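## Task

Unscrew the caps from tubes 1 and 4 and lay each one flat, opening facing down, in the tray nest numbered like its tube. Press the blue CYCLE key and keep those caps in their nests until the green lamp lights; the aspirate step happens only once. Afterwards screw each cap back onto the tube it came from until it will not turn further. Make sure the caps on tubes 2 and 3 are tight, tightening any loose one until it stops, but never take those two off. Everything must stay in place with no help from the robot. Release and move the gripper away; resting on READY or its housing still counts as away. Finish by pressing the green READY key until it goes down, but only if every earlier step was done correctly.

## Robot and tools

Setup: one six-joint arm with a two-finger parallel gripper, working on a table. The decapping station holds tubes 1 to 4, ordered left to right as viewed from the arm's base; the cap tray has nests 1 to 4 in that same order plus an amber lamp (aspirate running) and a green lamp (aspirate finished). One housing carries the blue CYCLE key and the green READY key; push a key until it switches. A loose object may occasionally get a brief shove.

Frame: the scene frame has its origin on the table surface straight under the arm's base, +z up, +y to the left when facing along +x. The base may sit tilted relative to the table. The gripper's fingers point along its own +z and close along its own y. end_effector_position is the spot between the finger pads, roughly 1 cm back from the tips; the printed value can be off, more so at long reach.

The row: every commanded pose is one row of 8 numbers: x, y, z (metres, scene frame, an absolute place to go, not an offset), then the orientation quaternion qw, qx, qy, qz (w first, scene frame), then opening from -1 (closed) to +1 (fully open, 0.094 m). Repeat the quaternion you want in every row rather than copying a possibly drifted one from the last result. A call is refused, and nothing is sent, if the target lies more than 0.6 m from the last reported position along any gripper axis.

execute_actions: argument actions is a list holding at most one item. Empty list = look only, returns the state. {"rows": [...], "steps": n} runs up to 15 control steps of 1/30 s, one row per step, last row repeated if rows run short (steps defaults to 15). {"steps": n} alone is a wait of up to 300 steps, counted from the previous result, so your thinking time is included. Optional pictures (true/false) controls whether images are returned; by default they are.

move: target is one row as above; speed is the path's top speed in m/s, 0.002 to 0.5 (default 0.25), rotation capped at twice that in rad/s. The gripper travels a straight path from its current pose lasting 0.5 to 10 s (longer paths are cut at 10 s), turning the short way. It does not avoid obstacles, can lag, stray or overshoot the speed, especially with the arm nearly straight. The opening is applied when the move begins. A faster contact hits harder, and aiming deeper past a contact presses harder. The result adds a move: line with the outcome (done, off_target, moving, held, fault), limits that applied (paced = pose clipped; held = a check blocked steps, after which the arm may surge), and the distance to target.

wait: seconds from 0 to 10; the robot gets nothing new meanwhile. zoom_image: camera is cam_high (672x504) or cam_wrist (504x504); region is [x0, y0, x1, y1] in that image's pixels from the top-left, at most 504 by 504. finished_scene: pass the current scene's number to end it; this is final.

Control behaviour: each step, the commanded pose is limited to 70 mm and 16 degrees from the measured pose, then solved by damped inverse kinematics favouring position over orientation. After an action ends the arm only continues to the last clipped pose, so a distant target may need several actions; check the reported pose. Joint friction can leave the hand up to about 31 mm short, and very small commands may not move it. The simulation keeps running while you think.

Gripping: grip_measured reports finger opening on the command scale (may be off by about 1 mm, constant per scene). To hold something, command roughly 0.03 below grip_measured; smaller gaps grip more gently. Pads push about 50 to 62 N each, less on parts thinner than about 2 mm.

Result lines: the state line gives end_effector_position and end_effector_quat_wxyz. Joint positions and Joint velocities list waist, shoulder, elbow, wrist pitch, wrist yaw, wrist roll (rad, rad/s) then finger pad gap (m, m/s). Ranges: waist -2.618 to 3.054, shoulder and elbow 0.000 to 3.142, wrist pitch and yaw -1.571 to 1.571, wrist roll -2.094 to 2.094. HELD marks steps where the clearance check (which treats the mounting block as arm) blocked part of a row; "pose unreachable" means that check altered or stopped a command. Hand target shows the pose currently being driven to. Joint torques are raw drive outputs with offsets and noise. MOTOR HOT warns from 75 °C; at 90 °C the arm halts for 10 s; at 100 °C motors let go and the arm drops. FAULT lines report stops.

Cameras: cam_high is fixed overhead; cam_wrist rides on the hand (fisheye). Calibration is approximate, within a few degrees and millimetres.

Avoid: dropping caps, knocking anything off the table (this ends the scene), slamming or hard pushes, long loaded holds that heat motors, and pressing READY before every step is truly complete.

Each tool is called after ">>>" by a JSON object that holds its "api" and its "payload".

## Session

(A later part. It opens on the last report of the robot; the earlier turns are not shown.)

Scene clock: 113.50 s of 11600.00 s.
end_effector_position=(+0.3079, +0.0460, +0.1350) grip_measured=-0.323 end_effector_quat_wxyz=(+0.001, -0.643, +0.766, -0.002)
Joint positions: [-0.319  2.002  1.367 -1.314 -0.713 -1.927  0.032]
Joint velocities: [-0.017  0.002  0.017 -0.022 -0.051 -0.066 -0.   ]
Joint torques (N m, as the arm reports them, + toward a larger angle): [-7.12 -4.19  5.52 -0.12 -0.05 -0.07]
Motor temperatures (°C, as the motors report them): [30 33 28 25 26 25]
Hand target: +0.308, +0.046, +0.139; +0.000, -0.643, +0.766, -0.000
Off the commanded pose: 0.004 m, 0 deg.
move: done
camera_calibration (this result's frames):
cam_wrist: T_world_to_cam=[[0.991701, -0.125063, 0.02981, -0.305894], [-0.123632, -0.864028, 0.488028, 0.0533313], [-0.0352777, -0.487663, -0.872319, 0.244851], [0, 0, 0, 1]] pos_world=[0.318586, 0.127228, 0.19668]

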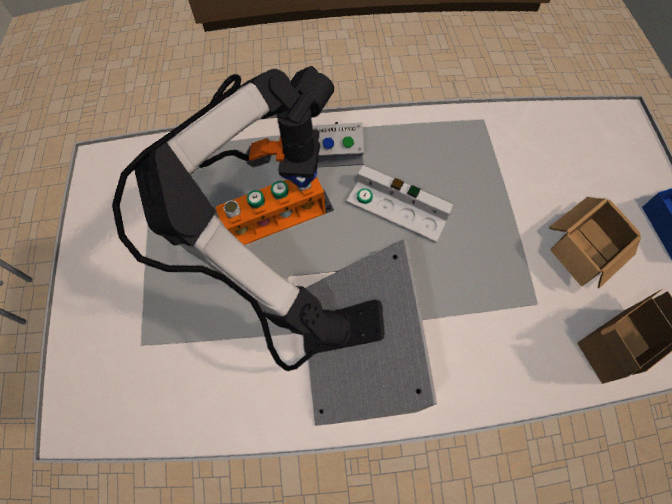

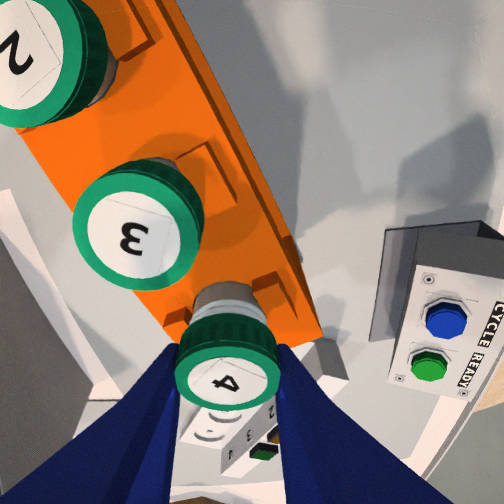

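>>> {"api": "move", "payload": {"target": [0.308, 0.040, 0.162, 0, -0.3, 0.954, 0, -0.355], "speed": 0.4}}

>>> {"api": "move", "payload": {"target": [0.232, -0.216, 0.10, 0, 0.883, 0.469, 0, -0.355], "speed": 0.5}}

Scene clock: 116.53 s of 11600.00 s.
end_effector_position=(+0.3081, +0.0437, +0.1603) grip_measured=-0.323 end_effector_quat_wxyz=(+0.006, -0.313, +0.950, -0.000)
Joint positions: [-0.374  2.018  1.451 -1.42  -0.7   -1.229  0.032]
Joint velocities: [ 0.007 -0.017  0.007 -0.066  0.022 -0.037 -0.001]
Joint torques (N m, as the arm reports them, + toward a larger angle): [-7.24 -3.24  5.72 -0.01  0.02  0.1 ]
Motor temperatures (°C, as the motors report them): [30 33 28 25 26 25]
Hand target: +0.308, +0.040, +0.162; +0.000, -0.300, +0.954, -0.000
Off the commanded pose: 0.004 m, 2 deg.
move: done
camera_calibration (this result's frames):
cam_wrist: T_world_to_cam=[[0.631764, -0.774515, 0.0316222, -0.168246], [-0.690392, -0.543659, 0.477278, 0.201441], [-0.352467, -0.323359, -0.878183, 0.35724], [0, 0, 0, 1]] pos_world=[0.371281, 0.0947228, 0.222899]

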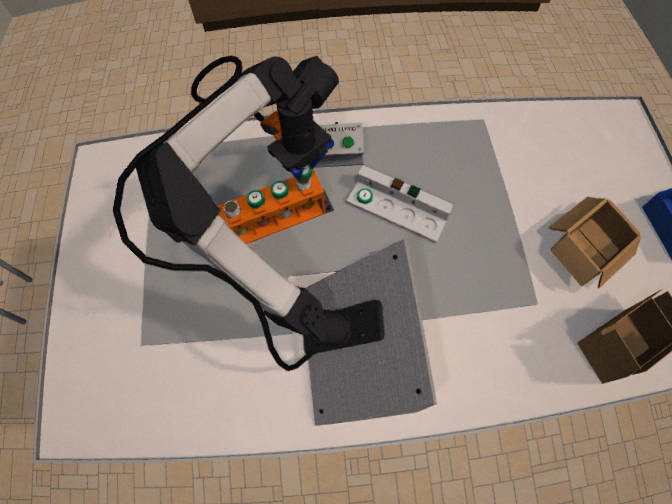

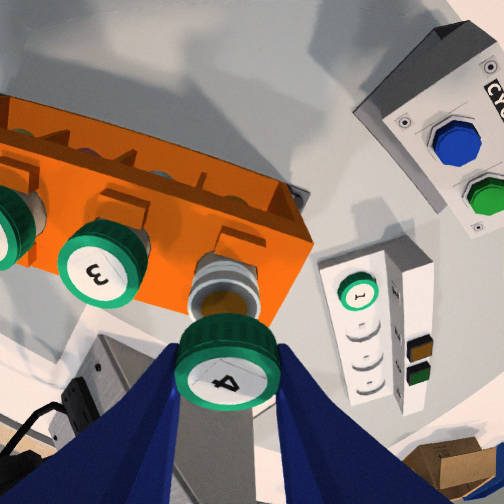

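Scene clock: 120.07 s of 11600.00 s.
end_effector_position=(+0.2307, -0.2099, +0.0995) grip_measured=-0.324 end_effector_quat_wxyz=(-0.007, +0.881, +0.472, +0.003)
Joint positions: [-0.815  2.674  1.542 -1.129 -0.463  1.103  0.032]
Joint velocities: [ 0.007  0.002  0.012 -0.037  0.051 -0.066 -0.   ]
Joint torques (N m, as the arm reports them, + toward a larger angle): [-6.02 -7.34  6.3   0.33  0.12  0.12]
Motor temperatures (°C, as the motors report them): [30 33 29 25 26 25]
Hand target: +0.231, -0.218, +0.100; +0.001, +0.883, +0.469, -0.001
Off the commanded pose: 0.006 m, 1 deg.
move: done
camera_calibration (this result's frames):
cam_wrist: T_world_to_cam=[[-0.858114, 0.512204, 0.0358772, 0.299629], [0.459783, 0.735427, 0.497742, 0.0402465], [0.228561, 0.443615, -0.866583, 0.220379], [0, 0, 0, 1]] pos_world=[0.188242, -0.280833, 0.160195]

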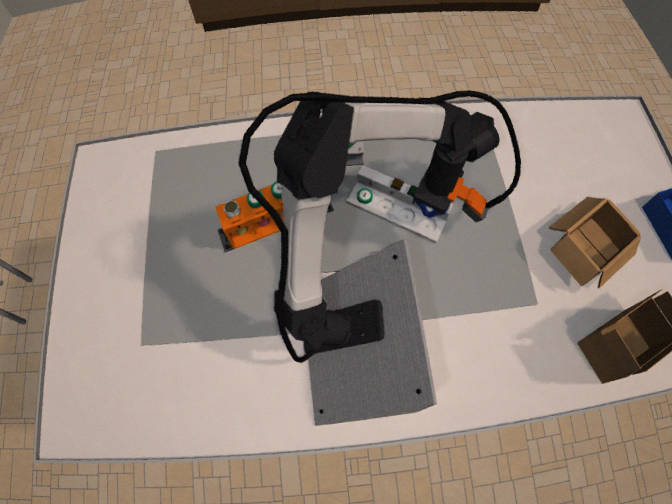

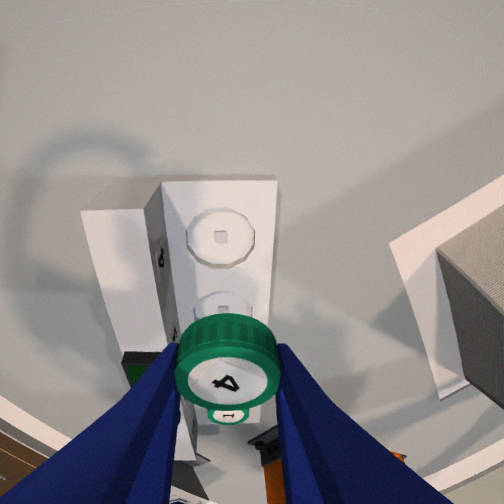

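>>> {"api": "move", "payload": {"target": [0.229, -0.220, 0.055, 0, 0.883, 0.469, 0, -0.355], "speed": 0.15}}

Scene clock: 124.03 s of 11600.00 s.
end_effector_position=(+0.2291, -0.2213, +0.0607) grip_measured=-0.324 end_effector_quat_wxyz=(+0.002, +0.882, +0.472, -0.004)
Joint positions: [-0.778  2.727  1.469 -0.969 -0.471  1.145  0.032]
Joint velocities: [-0.007 -0.002 -0.017 -0.007  0.022  0.051 -0.001]
Joint torques (N m, as the arm reports them, + toward a larger angle): [-4.94 -7.9   3.94  0.39 -0.09  0.09]
Motor temperatures (°C, as the motors report them): [30 34 29 25 26 25]
Hand target: +0.229, -0.220, +0.055; -0.000, +0.883, +0.469, -0.000
Off the commanded pose: 0.006 m, 1 deg.
move: done
camera_calibration (this result's frames):
cam_wrist: T_world_to_cam=[[-0.857821, 0.5132, 0.0277436, 0.306144], [0.46206, 0.746453, 0.478862, 0.0717133], [0.225043, 0.423597, -0.877452, 0.189254], [0, 0, 0, 1]] pos_world=[0.186891, -0.290811, 0.123227]

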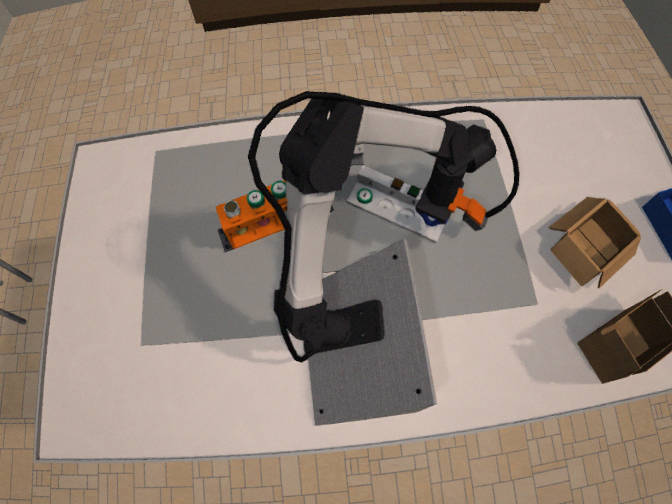

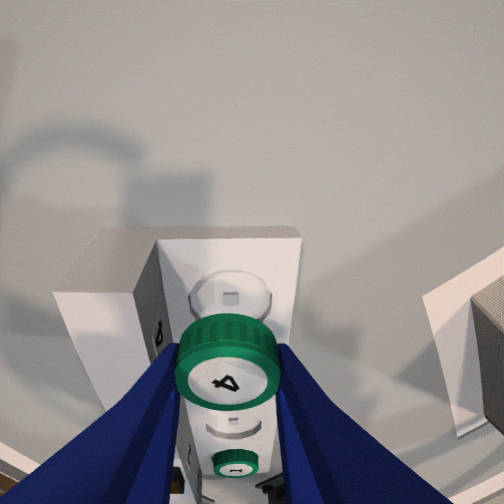

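>>> {"api": "move", "payload": {"target": [0.229, -0.2145, 0.036, 0, 0.292, 0.956, 0, -0.355], "speed": 0.4}}

Scene clock: 128.57 s of 11600.00 s.
end_effector_position=(+0.2306, -0.2166, +0.0430) grip_measured=-0.323 end_effector_quat_wxyz=(+0.001, +0.298, +0.954, -0.006)
Joint positions: [-0.744  2.727  1.408 -0.887 -0.492 -0.373  0.032]
Joint velocities: [-0.002 -0.002 -0.002  0.007 -0.095 -0.11  -0.   ]
Joint torques (N m, as the arm reports them, + toward a larger angle): [-4.97 -7.58  3.62  0.46 -0.13 -0.05]
Motor temperatures (°C, as the motors report them): [30 34 29 25 26 25]
Hand target: +0.229, -0.215, +0.036; -0.000, +0.292, +0.956, +0.000
Off the commanded pose: 0.007 m, 1 deg.
move: done
camera_calibration (this result's frames):
cam_wrist: T_world_to_cam=[[-0.528712, -0.847985, 0.0372126, -0.0656958], [-0.733808, 0.478679, 0.482071, 0.293658], [-0.426602, 0.22757, -0.875342, 0.279047], [0, 0, 0, 1]] pos_world=[0.299797, -0.25978, 0.105142]

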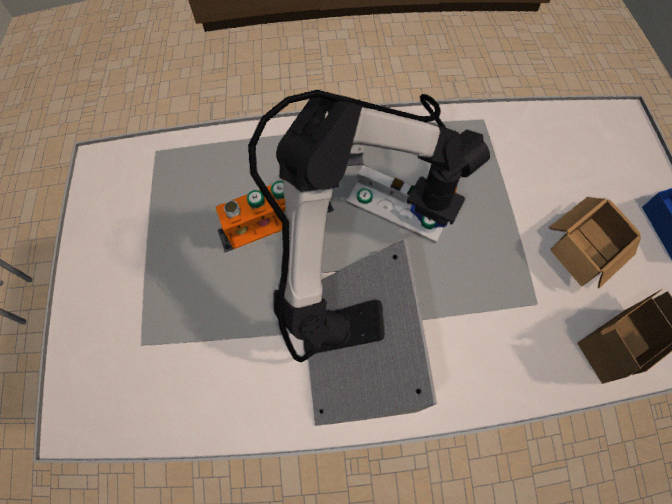

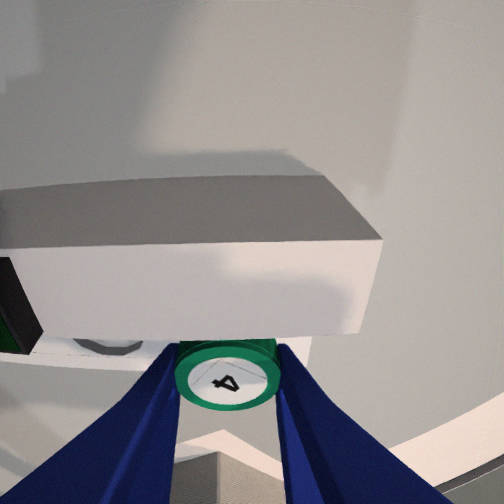

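>>> {"api": "move", "payload": {"target": [0.228, -0.2155, 0.018, -0.004, 0.292, 0.956, 0, -0.355], "speed": 0.03}}

>>> {"api": "zoom_image", "payload": {"camera": "cam_high", "region": [380, 180, 470, 250]}}

Scene clock: 130.70 s of 11600.00 s.
end_effector_position=(+0.2302, -0.2175, +0.0283) grip_measured=-0.323 end_effector_quat_wxyz=(-0.002, +0.289, +0.957, -0.006)
Joint positions: [-0.723  2.752  1.391 -0.84  -0.5   -0.376  0.032]
Joint velocities: [ 0.022 -0.007  0.012 -0.066 -0.051  0.037  0.   ]
Joint torques (N m, as the arm reports them, + toward a larger angle): [-4.74 -7.14  3.33  0.52 -0.15  0.12]
Motor temperatures (°C, as the motors report them): [30 34 29 25 26 25]
Hand target: +0.228, -0.215, +0.018; -0.004, +0.292, +0.956, +0.000
Off the commanded pose: 0.011 m, 1 deg.
move: off_target
camera_calibration (this result's frames):
cam_wrist: T_world_to_cam=[[-0.511869, -0.858172, 0.0391255, -0.0722335], [-0.740077, 0.46364, 0.487159, 0.298867], [-0.436206, 0.220406, -0.872436, 0.266823], [0, 0, 0, 1]] pos_world=[0.300601, -0.259365, 0.0900164]

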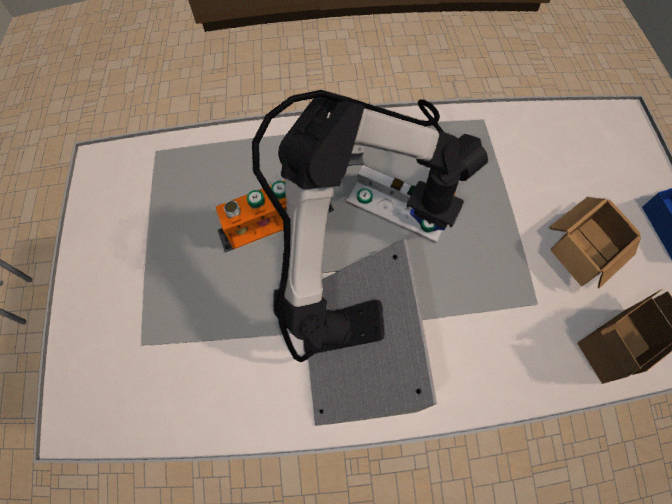

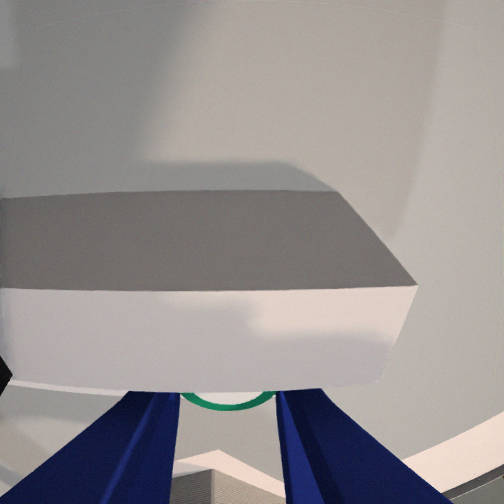

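Region (380, 180, 470, 250) of cam_high's 672x504 image, scaled by 5.600, with more detail than that image has.

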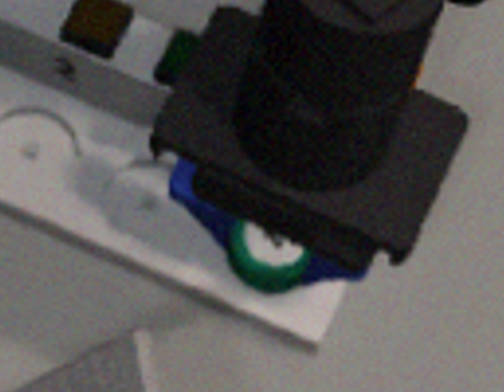

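>>> {"api": "execute_actions", "payload": {"actions": [{"rows": [[0.230, -0.217, 0.026, 0, 0.292, 0.956, 0, -0.1]], "steps": 9}], "pictures": false}}

>>> {"api": "move", "payload": {"target": [0.230, -0.217, 0.07, 0, 0.292, 0.956, 0, -0.05], "speed": 0.2}}

>>> {"api": "move", "payload": {"target": [0.25, -0.17, 0.10, 0, 0.906, 0.423, 0, 0.6], "speed": 0.5}}

Scene clock: 132.17 s of 11600.00 s.
end_effector_position=(+0.2303, -0.2175, +0.0284) grip_measured=-0.102 end_effector_quat_wxyz=(-0.001, +0.289, +0.957, -0.006)
Joint positions: [-0.724  2.752  1.391 -0.84  -0.501 -0.376  0.042]
Joint velocities: [-0.007  0.012 -0.007 -0.051  0.022  0.007 -0.001]
Joint torques (N m, as the arm reports them, + toward a larger angle): [-5.77 -7.74  4.44  0.29 -0.13  0.05]
Motor temperatures (°C, as the motors report them): [30 35 29 25 26 25]
Hand target: +0.230, -0.217, +0.026; +0.000, +0.292, +0.956, -0.000
Off the commanded pose: 0.002 m, 1 deg.
Steps of this call (steps 1 to 35: nothing new was sent; steps 36 to 44: all 9 steps of this action). Readings (end_effector_position):
36: (+0.2302, -0.2175, +0.0284)
37: (+0.2303, -0.2176, +0.0284)
39: (+0.2303, -0.2175, +0.0284)
43: (+0.2303, -0.2175, +0.0284)
44: the state above

Scene clock: 133.40 s of 11600.00 s.
end_effector_position=(+0.2292, -0.2157, +0.0639) grip_measured=-0.052 end_effector_quat_wxyz=(+0.001, +0.296, +0.955, +0.005)
Joint positions: [-0.782  2.714  1.46  -0.984 -0.486 -0.419  0.045]
Joint velocities: [ 0.012 -0.007  0.017 -0.037  0.066  0.022 -0.001]
Joint torques (N m, as the arm reports them, + toward a larger angle): [-6.01 -8.81  5.88  0.07  0.03 -0.03]
Motor temperatures (°C, as the motors report them): [30 35 29 25 26 25]
Hand target: +0.230, -0.217, +0.070; +0.000, +0.292, +0.956, -0.000
Off the commanded pose: 0.006 m, 1 deg.
move: done
camera_calibration (this result's frames):
cam_wrist: T_world_to_cam=[[-0.525213, -0.850808, 0.0166302, -0.0664553], [-0.738765, 0.465573, 0.487307, 0.280093], [-0.422347, 0.243654, -0.873073, 0.298889], [0, 0, 0, 1]] pos_world=[0.298255, -0.25977, 0.125565]

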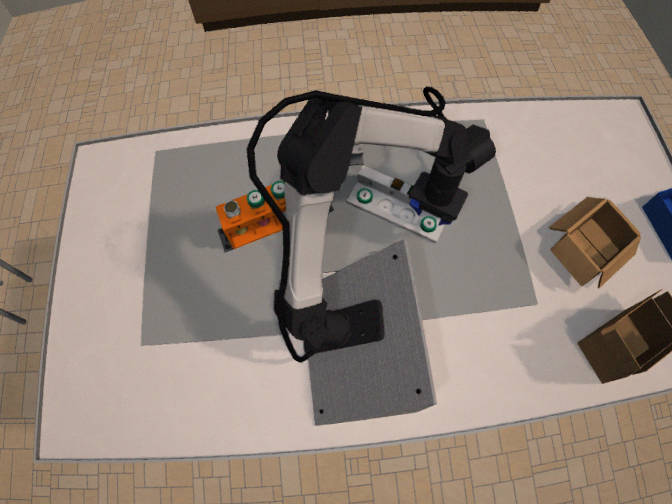

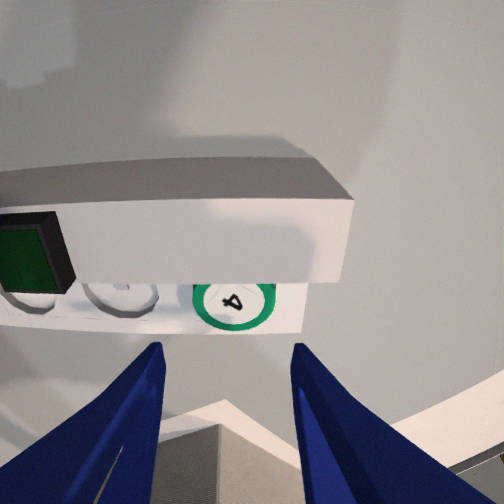

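Scene clock: 135.80 s of 11600.00 s.
end_effector_position=(+0.2521, -0.1793, +0.1010) grip_measured=+0.598 end_effector_quat_wxyz=(+0.009, +0.903, +0.430, -0.002)
Joint positions: [-0.728  2.564  1.46  -1.086 -0.503  1.293  0.075]
Joint velocities: [ 0.002 -0.007 -0.017  0.007 -0.037  0.022  0.001]
Joint torques (N m, as the arm reports them, + toward a larger angle): [-5.13 -8.56  3.26  0.1  -0.06  0.1 ]
Motor temperatures (°C, as the motors report them): [30 35 29 25 26 25]
Hand target: +0.250, -0.170, +0.100; -0.000, +0.906, +0.423, -0.000
Off the commanded pose: 0.010 m, 1 deg.
move: done
camera_calibration (this result's frames):
cam_wrist: T_world_to_cam=[[-0.805959, 0.591848, 0.0120722, 0.305711], [0.524887, 0.705048, 0.476866, -0.0126111], [0.273721, 0.390671, -0.878893, 0.183536], [0, 0, 0, 1]] pos_world=[0.202773, -0.243745, 0.163632]

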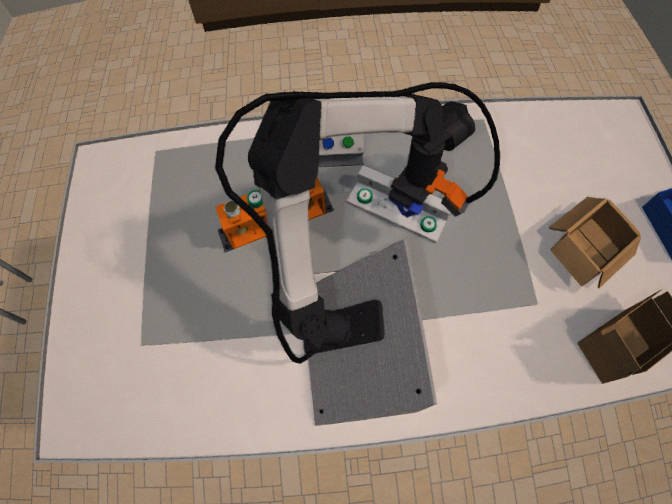

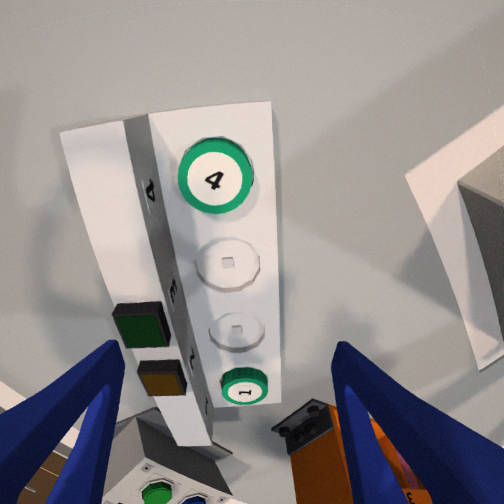

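>>> {"api": "zoom_image", "payload": {"camera": "cam_wrist", "region": [150, 110, 310, 420]}}

>>> {"api": "zoom_image", "payload": {"camera": "cam_high", "region": [340, 170, 460, 250]}}

Region (150, 110, 310, 420) of cam_wrist's 504x504 image, scaled by 1.626, with more detail than that image has; it fills the left 260 columns of this view, and the rest is white.

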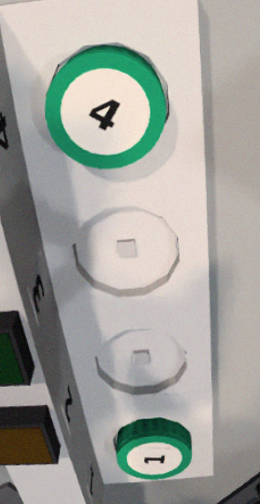

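Region (340, 170, 460, 250) of cam_high's 672x504 image, scaled by 4.200, with more detail than that image has.

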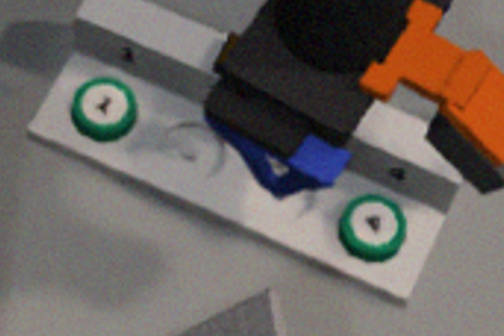

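>>> {"api": "move", "payload": {"target": [0.438, -0.013, 0.125, 0, 0.707, 0.707, 0, -1], "speed": 0.4}}

Scene clock: 140.83 s of 11600.00 s.
end_effector_position=(+0.4369, -0.0116, +0.1239) grip_measured=-0.997 end_effector_quat_wxyz=(+0.003, +0.707, +0.707, -0.003)
Joint positions: [-0.275  2.584  2.161 -1.489 -0.721  1.097  0.   ]
Joint velocities: [ 0.007  0.007 -0.022 -0.037 -0.007  0.095 -0.   ]
Joint torques (N m, as the arm reports them, + toward a larger angle): [-9.71 -7.36  5.72 -0.01 -0.05 -0.05]
Motor temperatures (°C, as the motors report them): [30 36 29 25 26 25]
Hand target: +0.438, -0.011, +0.125; -0.000, +0.707, +0.708, +0.002
Off the commanded pose: 0.002 m, 1 deg.
move: done
camera_calibration (this result's frames):
cam_wrist: T_world_to_cam=[[-0.998517, -0.0478695, 0.0259465, 0.430182], [-0.0296143, 0.877338, 0.478959, 0.00528789], [-0.0456914, 0.47748, -0.877454, 0.227985], [0, 0, 0, 1]] pos_world=[0.440117, -0.0929052, 0.186352]

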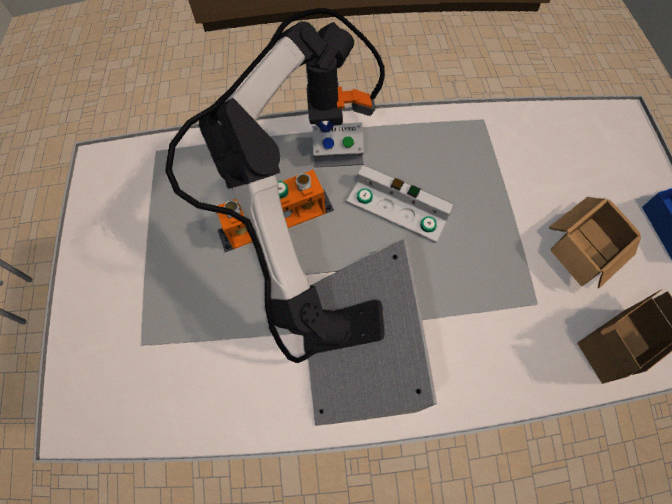

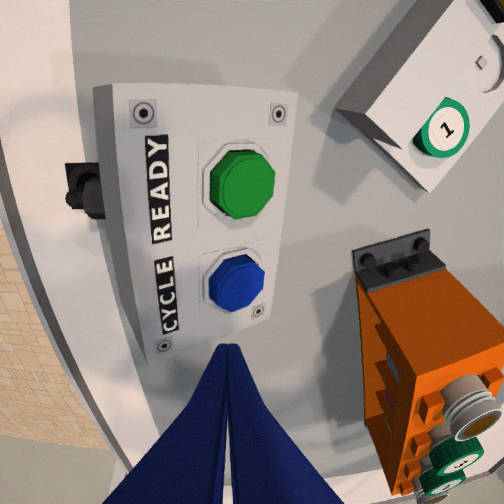

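>>> {"api": "move", "payload": {"target": [0.433, -0.0165, 0.092, 0, 0.707, 0.707, 0, -1], "speed": 0.08}}

Scene clock: 144.10 s of 11600.00 s.
end_effector_position=(+0.4307, -0.0225, +0.0899) grip_measured=-0.997 end_effector_quat_wxyz=(-0.006, +0.710, +0.704, -0.008)
Joint positions: [-0.245  2.584  2.028 -1.358 -0.728  1.124  0.   ]
Joint velocities: [ 0.002 -0.017 -0.027  0.081 -0.037  0.051  0.   ]
Joint torques (N m, as the arm reports them, + toward a larger angle): [-8.94 -9.51  2.96  0.28 -0.06  0.11]
Motor temperatures (°C, as the motors report them): [30 36 29 25 26 25]
Hand target: +0.433, -0.017, +0.092; -0.001, +0.707, +0.707, -0.000
Off the commanded pose: 0.007 m, 1 deg.
move: done
camera_calibration (this result's frames):
cam_wrist: T_world_to_cam=[[-0.998176, -0.0400704, 0.0451591, 0.422655], [-0.0131793, 0.874574, 0.484713, 0.0232228], [-0.0589176, 0.483234, -0.873507, 0.208499], [0, 0, 0, 1]] pos_world=[0.434475, -0.104128, 0.151782]

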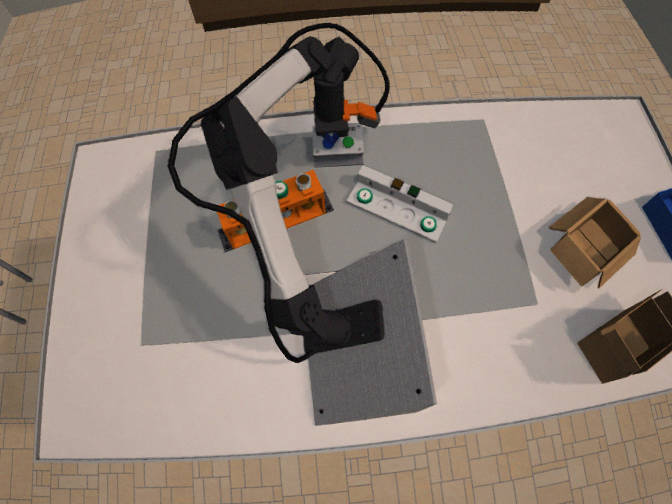

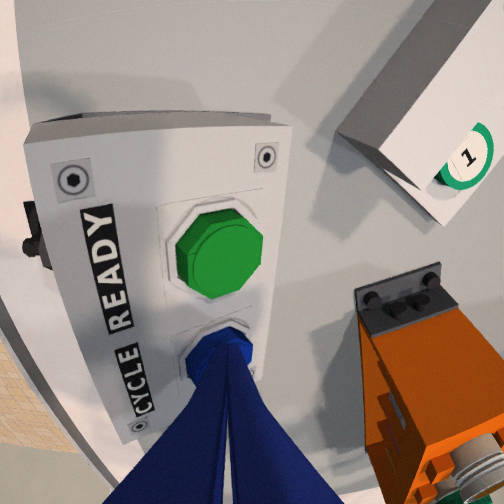

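>>> {"api": "move", "payload": {"target": [0.437, -0.009, 0.082, 0, 0.707, 0.707, 0, -1], "speed": 0.03}}

Scene clock: 145.40 s of 11600.00 s.
end_effector_position=(+0.4304, -0.0148, +0.0876) grip_measured=-0.997 end_effector_quat_wxyz=(-0.006, +0.716, +0.698, -0.010)
Joint positions: [-0.23   2.565  2.011 -1.35  -0.729  1.158  0.   ]
Joint velocities: [-0.007 -0.002  0.007  0.007 -0.007 -0.007  0.   ]
Joint torques (N m, as the arm reports them, + toward a larger angle): [-7.85 -8.66  2.93  0.56 -0.15  0.09]
Motor temperatures (°C, as the motors report them): [30 36 29 25 26 25]
Hand target: +0.437, -0.009, +0.082; -0.001, +0.707, +0.707, -0.000
Off the commanded pose: 0.010 m, 2 deg.
move: done
camera_calibration (this result's frames):
cam_wrist: T_world_to_cam=[[-0.998497, -0.023639, 0.049453, 0.422731], [0.00310127, 0.876413, 0.48155, 0.0108933], [-0.0547246, 0.48098, -0.875022, 0.201117], [0, 0, 0, 1]] pos_world=[0.433068, -0.096287, 0.149831]

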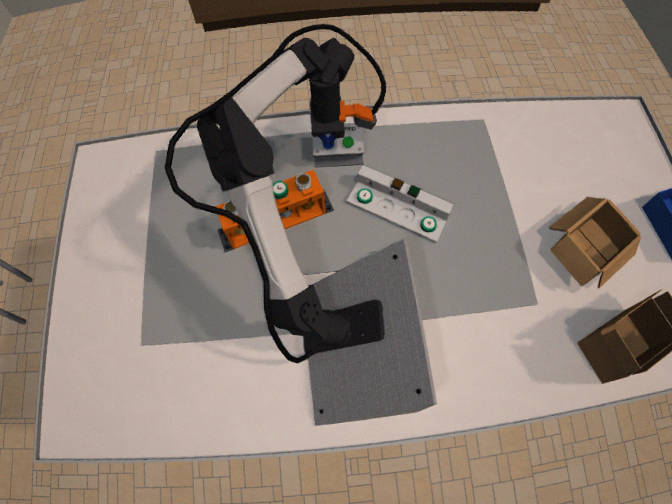

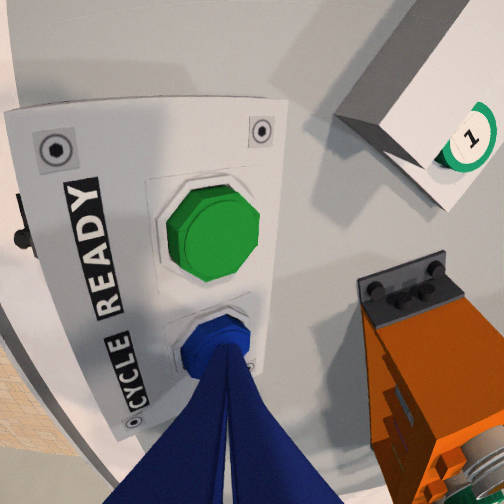

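>>> {"api": "move", "payload": {"target": [0.441, -0.013, 0.074, 0, 0.707, 0.707, 0, -1], "speed": 0.03}}

Scene clock: 146.77 s of 11600.00 s.
end_effector_position=(+0.4315, -0.0142, +0.0864) grip_measured=-0.997 end_effector_quat_wxyz=(-0.005, +0.717, +0.697, -0.011)
Joint positions: [-0.226  2.565  2.011 -1.344 -0.728  1.17   0.   ]
Joint velocities: [-0.002  0.002  0.007 -0.007  0.066  0.081  0.001]
Joint torques (N m, as the arm reports them, + toward a larger angle): [-7.43 -7.36  3.58  0.73 -0.16  0.12]
Motor temperatures (°C, as the motors report them): [30 36 29 25 26 25]
Hand target: +0.440, -0.013, +0.074; -0.001, +0.707, +0.707, -0.000
Off the commanded pose: 0.016 m, 2 deg.
move: off_target
camera_calibration (this result's frames):
cam_wrist: T_world_to_cam=[[-0.998659, -0.0188995, 0.0482003, 0.424197], [0.00652938, 0.877581, 0.479384, 0.00968402], [-0.0513598, 0.479055, -0.876281, 0.19849], [0, 0, 0, 1]] pos_world=[0.43376, -0.0955692, 0.148844]

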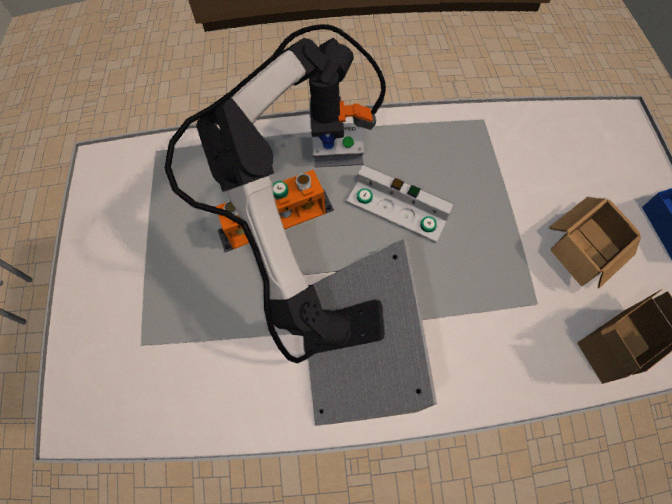

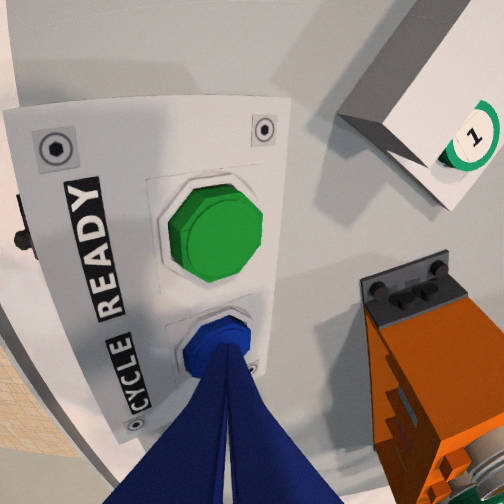

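>>> {"api": "move", "payload": {"target": [0.443, -0.016, 0.062, 0, 0.707, 0.707, 0, -1], "speed": 0.03}}

Scene clock: 148.37 s of 11600.00 s.
end_effector_position=(+0.4331, -0.0144, +0.0827) grip_measured=-0.997 end_effector_quat_wxyz=(-0.002, +0.718, +0.696, -0.012)
Joint positions: [-0.218  2.565  2.004 -1.325 -0.726  1.186  0.   ]
Joint velocities: [-0.012  0.012 -0.012  0.022 -0.081 -0.007 -0.   ]
Joint torques (N m, as the arm reports them, + toward a larger angle): [-6.77 -6.51  2.61  1.   -0.19  0.12]
Motor temperatures (°C, as the motors report them): [30 36 29 25 26 25]
Hand target: +0.442, -0.015, +0.063; -0.002, +0.707, +0.707, -0.001
Off the commanded pose: 0.023 m, 2 deg.
move: off_target
camera_calibration (this result's frames):
cam_wrist: T_world_to_cam=[[-0.998794, -0.0156282, 0.0465339, 0.426213], [0.00831336, 0.88042, 0.474122, 0.0112961], [-0.048379, 0.473937, -0.879229, 0.194267], [0, 0, 0, 1]] pos_world=[0.435004, -0.0953547, 0.145616]

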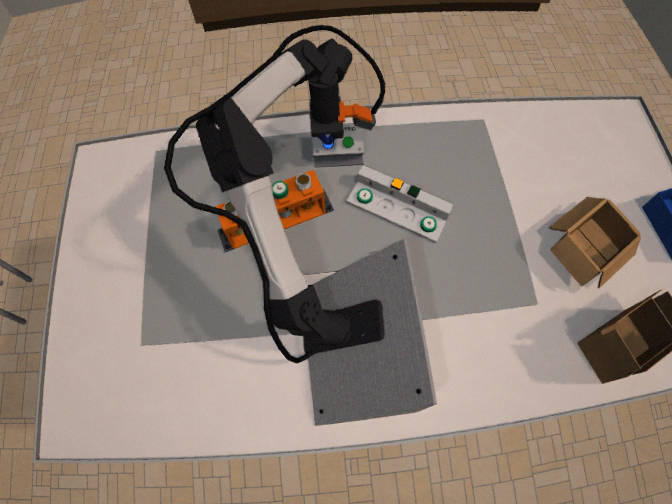

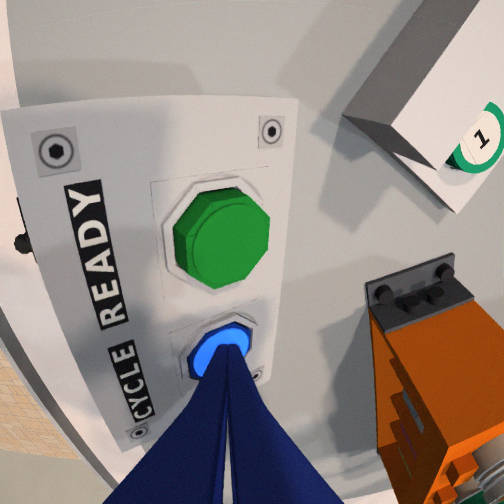

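>>> {"api": "move", "payload": {"target": [0.41, 0.0, 0.15, 0, 0.5, 0.866, 0, -0.08], "speed": 0.3}}

>>> {"api": "move", "payload": {"target": [0.292, 0.098, 0.148, 0, -0.574, 0.819, 0, -0.08], "speed": 0.5}}

Scene clock: 151.33 s of 11600.00 s.
end_effector_position=(+0.4087, -0.0026, +0.1438) grip_measured=-0.082 end_effector_quat_wxyz=(-0.002, +0.504, +0.863, -0.003)
Joint positions: [-0.314  2.469  2.023 -1.51  -0.709  0.527  0.043]
Joint velocities: [-0.007 -0.002  0.017  0.022  0.007 -0.037 -0.   ]
Joint torques (N m, as the arm reports them, + toward a larger angle): [-9.48 -7.7   5.44  0.   -0.04 -0.06]
Motor temperatures (°C, as the motors report them): [31 37 29 25 26 25]
Hand target: +0.409, +0.000, +0.150; +0.001, +0.500, +0.866, -0.000
Off the commanded pose: 0.007 m, 1 deg.
move: done
camera_calibration (this result's frames):
cam_wrist: T_world_to_cam=[[-0.845771, -0.53245, 0.0341905, 0.33706], [-0.450927, 0.747588, 0.487624, 0.157631], [-0.285196, 0.397, -0.872384, 0.33683], [0, 0, 0, 1]] pos_world=[0.452218, -0.0720971, 0.205456]

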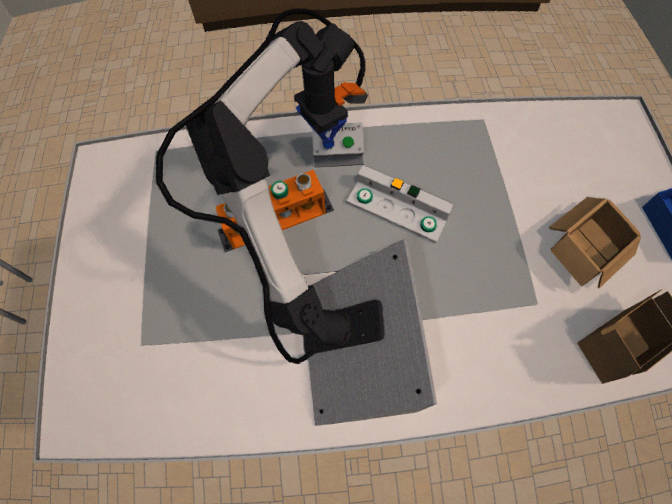

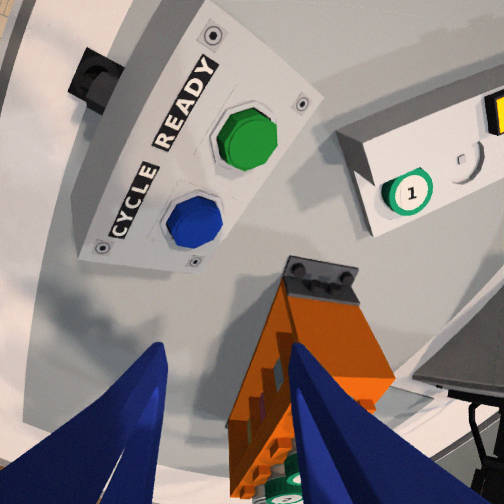

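Scene clock: 154.37 s of 11600.00 s.
end_effector_position=(+0.2957, +0.0945, +0.1498) grip_measured=-0.082 end_effector_quat_wxyz=(-0.002, -0.569, +0.822, -0.006)
Joint positions: [-0.261  1.861  1.37  -1.405 -0.724 -1.663  0.043]
Joint velocities: [ 0.002 -0.007 -0.007 -0.081 -0.051 -0.037 -0.   ]
Joint torques (N m, as the arm reports them, + toward a larger angle): [-5.48 -4.5   3.07  0.15 -0.19 -0.03]
Motor temperatures (°C, as the motors report them): [31 37 29 25 26 25]
Hand target: +0.293, +0.098, +0.148; +0.000, -0.574, +0.819, +0.000
Off the commanded pose: 0.005 m, 1 deg.
move: done
camera_calibration (this result's frames):
cam_wrist: T_world_to_cam=[[0.951214, -0.306823, 0.0324312, -0.25946], [-0.281858, -0.821409, 0.495826, 0.128149], [-0.125492, -0.480778, -0.867816, 0.306293], [0, 0, 0, 1]] pos_world=[0.321359, 0.172913, 0.210681]

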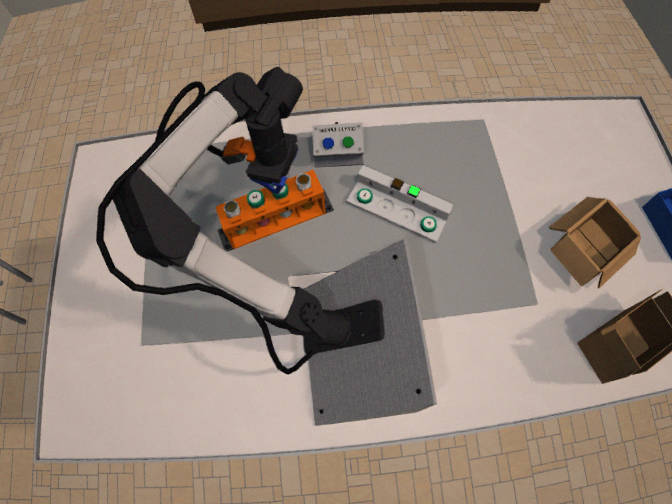

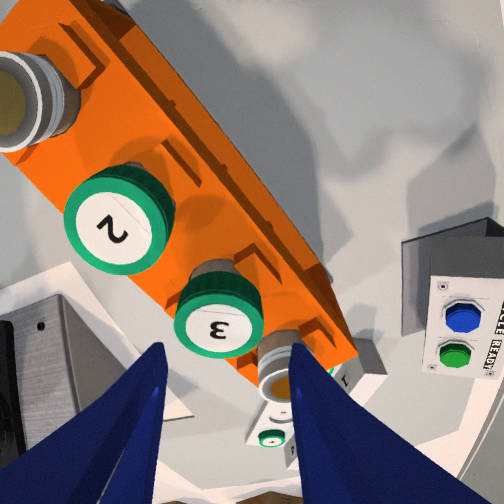

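Green already. Check cap 3.

>>> {"api": "move", "payload": {"target": [0.291, 0.099, 0.122, 0, -0.574, 0.819, 0, -0.08], "speed": 0.08}}

Scene clock: 155.87 s of 11600.00 s.
end_effector_position=(+0.2914, +0.0955, +0.1234) grip_measured=-0.082 end_effector_quat_wxyz=(-0.007, -0.571, +0.821, +0.002)
Joint positions: [-0.206  1.847  1.277 -1.302 -0.742 -1.614  0.043]
Joint velocities: [ 0.002  0.007  0.002  0.081 -0.037 -0.051 -0.001]
Joint torques (N m, as the arm reports them, + toward a larger angle): [-5.31 -5.13  2.93  0.28 -0.2   0.15]
Motor temperatures (°C, as the motors report them): [31 36 29 25 26 25]
Hand target: +0.291, +0.099, +0.122; +0.000, -0.574, +0.819, +0.001
Off the commanded pose: 0.004 m, 1 deg.
move: done
camera_calibration (this result's frames):
cam_wrist: T_world_to_cam=[[0.953345, -0.301474, 0.0156987, -0.253231], [-0.269519, -0.826567, 0.494111, 0.137951], [-0.135985, -0.475289, -0.869257, 0.28609], [0, 0, 0, 1]] pos_world=[0.317501, 0.173659, 0.184498]

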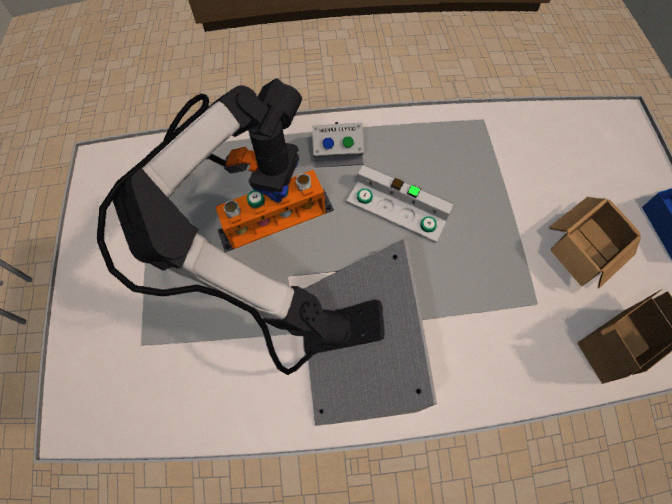

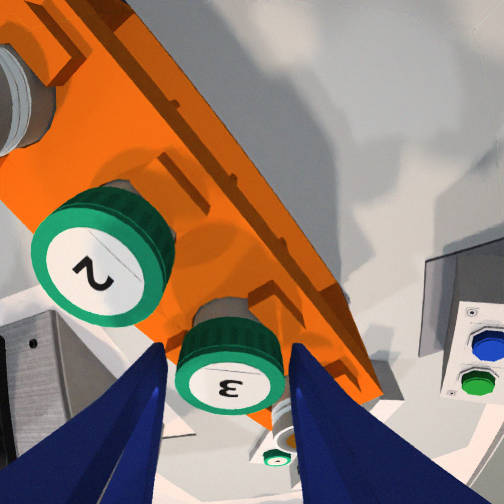

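>>> {"api": "execute_actions", "payload": {"actions": [{"rows": [[0.293, 0.098, 0.123, 0, -0.574, 0.819, 0, -0.355]], "steps": 10}], "pictures": false}}

>>> {"api": "move", "payload": {"target": [0.293, 0.097, 0.123, 0, -0.515, 0.857, 0, -0.355], "speed": 0.2}}

Scene clock: 156.97 s of 11600.00 s.
end_effector_position=(+0.2922, +0.0952, +0.1234) grip_measured=-0.319 end_effector_quat_wxyz=(-0.005, -0.572, +0.820, +0.000)
Joint positions: [-0.206  1.847  1.277 -1.297 -0.742 -1.613  0.032]
Joint velocities: [-0.017 -0.007 -0.012 -0.037  0.007  0.022 -0.   ]
Joint torques (N m, as the arm reports them, + toward a larger angle): [-5.6  -4.55  3.69  0.23 -0.17  0.08]
Motor temperatures (°C, as the motors report them): [31 36 29 25 26 25]
Hand target: +0.293, +0.098, +0.123; -0.000, -0.574, +0.819, +0.000
Off the commanded pose: 0.003 m, 1 deg.
Steps of this call (steps 1 to 23: nothing new was sent; steps 24 to 33: all 10 steps of this action). Readings (end_effector_position):
24: (+0.2917, +0.0954, +0.1234)
25: (+0.2922, +0.0952, +0.1234)
27: (+0.2922, +0.0952, +0.1234)
31: (+0.2922, +0.0952, +0.1234)
33: the state above

Scene clock: 158.10 s of 11600.00 s.
end_effector_position=(+0.2922, +0.0952, +0.1234) grip_measured=-0.320 end_effector_quat_wxyz=(-0.005, -0.519, +0.855, +0.000)
Joint positions: [-0.206  1.847  1.277 -1.297 -0.742 -1.487  0.032]
Joint velocities: [-0.002 -0.007 -0.017 -0.007  0.037  0.022 -0.001]
Joint torques (N m, as the arm reports them, + toward a larger angle): [-5.89 -4.31  3.71  0.24 -0.16  0.18]
Motor temperatures (°C, as the motors report them): [31 36 29 25 26 25]
Hand target: +0.293, +0.097, +0.123; -0.000, -0.515, +0.857, +0.000
Off the commanded pose: 0.002 m, 1 deg.
move: done
camera_calibration (this result's frames):
cam_wrist: T_world_to_cam=[[0.908712, -0.416937, 0.0201595, -0.230663], [-0.371452, -0.785657, 0.494739, 0.163763], [-0.190436, -0.457063, -0.868808, 0.300184], [0, 0, 0, 1]] pos_world=[0.327602, 0.169693, 0.184432]

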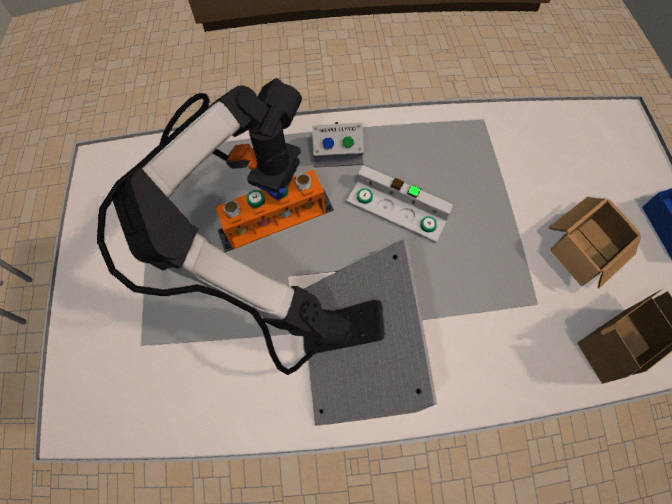

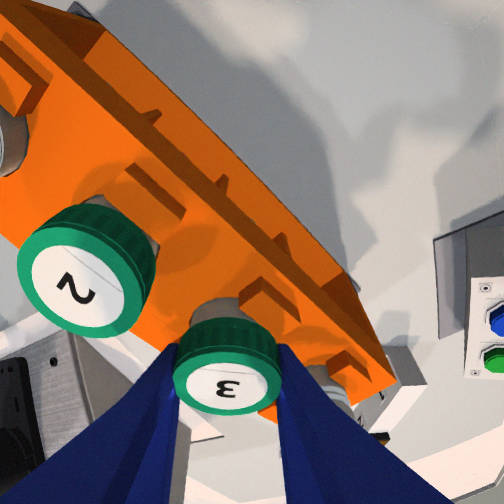

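>>> {"api": "move", "payload": {"target": [0.293, 0.097, 0.123, 0, -0.342, 0.940, 0, -0.355], "speed": 0.3}}

Scene clock: 160.03 s of 11600.00 s.
end_effector_position=(+0.2920, +0.0953, +0.1231) grip_measured=-0.320 end_effector_quat_wxyz=(-0.007, -0.419, +0.908, -0.001)
Joint positions: [-0.204  1.847  1.277 -1.298 -0.74  -1.259  0.032]
Joint velocities: [ 0.002 -0.002  0.027 -0.051  0.022  0.11  -0.001]
Joint torques (N m, as the arm reports them, + toward a larger angle): [-6.15 -3.74  4.17  0.13 -0.2   1.26]
Motor temperatures (°C, as the motors report them): [31 36 29 25 26 25]
Hand target: +0.293, +0.097, +0.123; -0.002, -0.347, +0.938, +0.005
Off the commanded pose: 0.002 m, 10 deg.
move: off_target
camera_calibration (this result's frames):
cam_wrist: T_world_to_cam=[[0.791644, -0.6106, 0.0216348, -0.177942], [-0.53822, -0.680169, 0.497684, 0.202195], [-0.289171, -0.405633, -0.867088, 0.323629], [0, 0, 0, 1]] pos_world=[0.343276, 0.16015, 0.183836]

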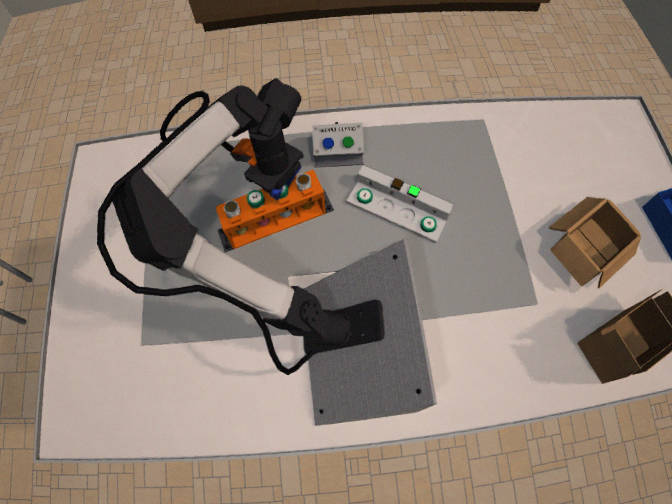

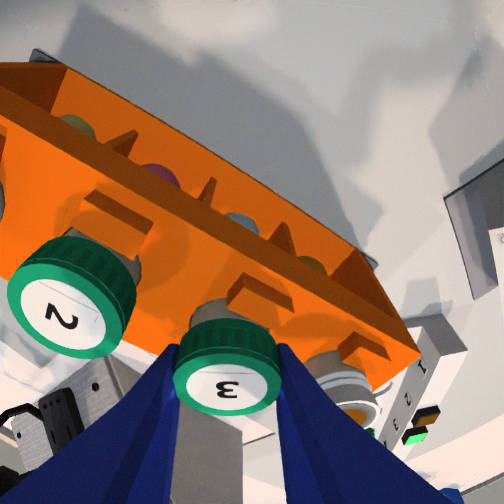

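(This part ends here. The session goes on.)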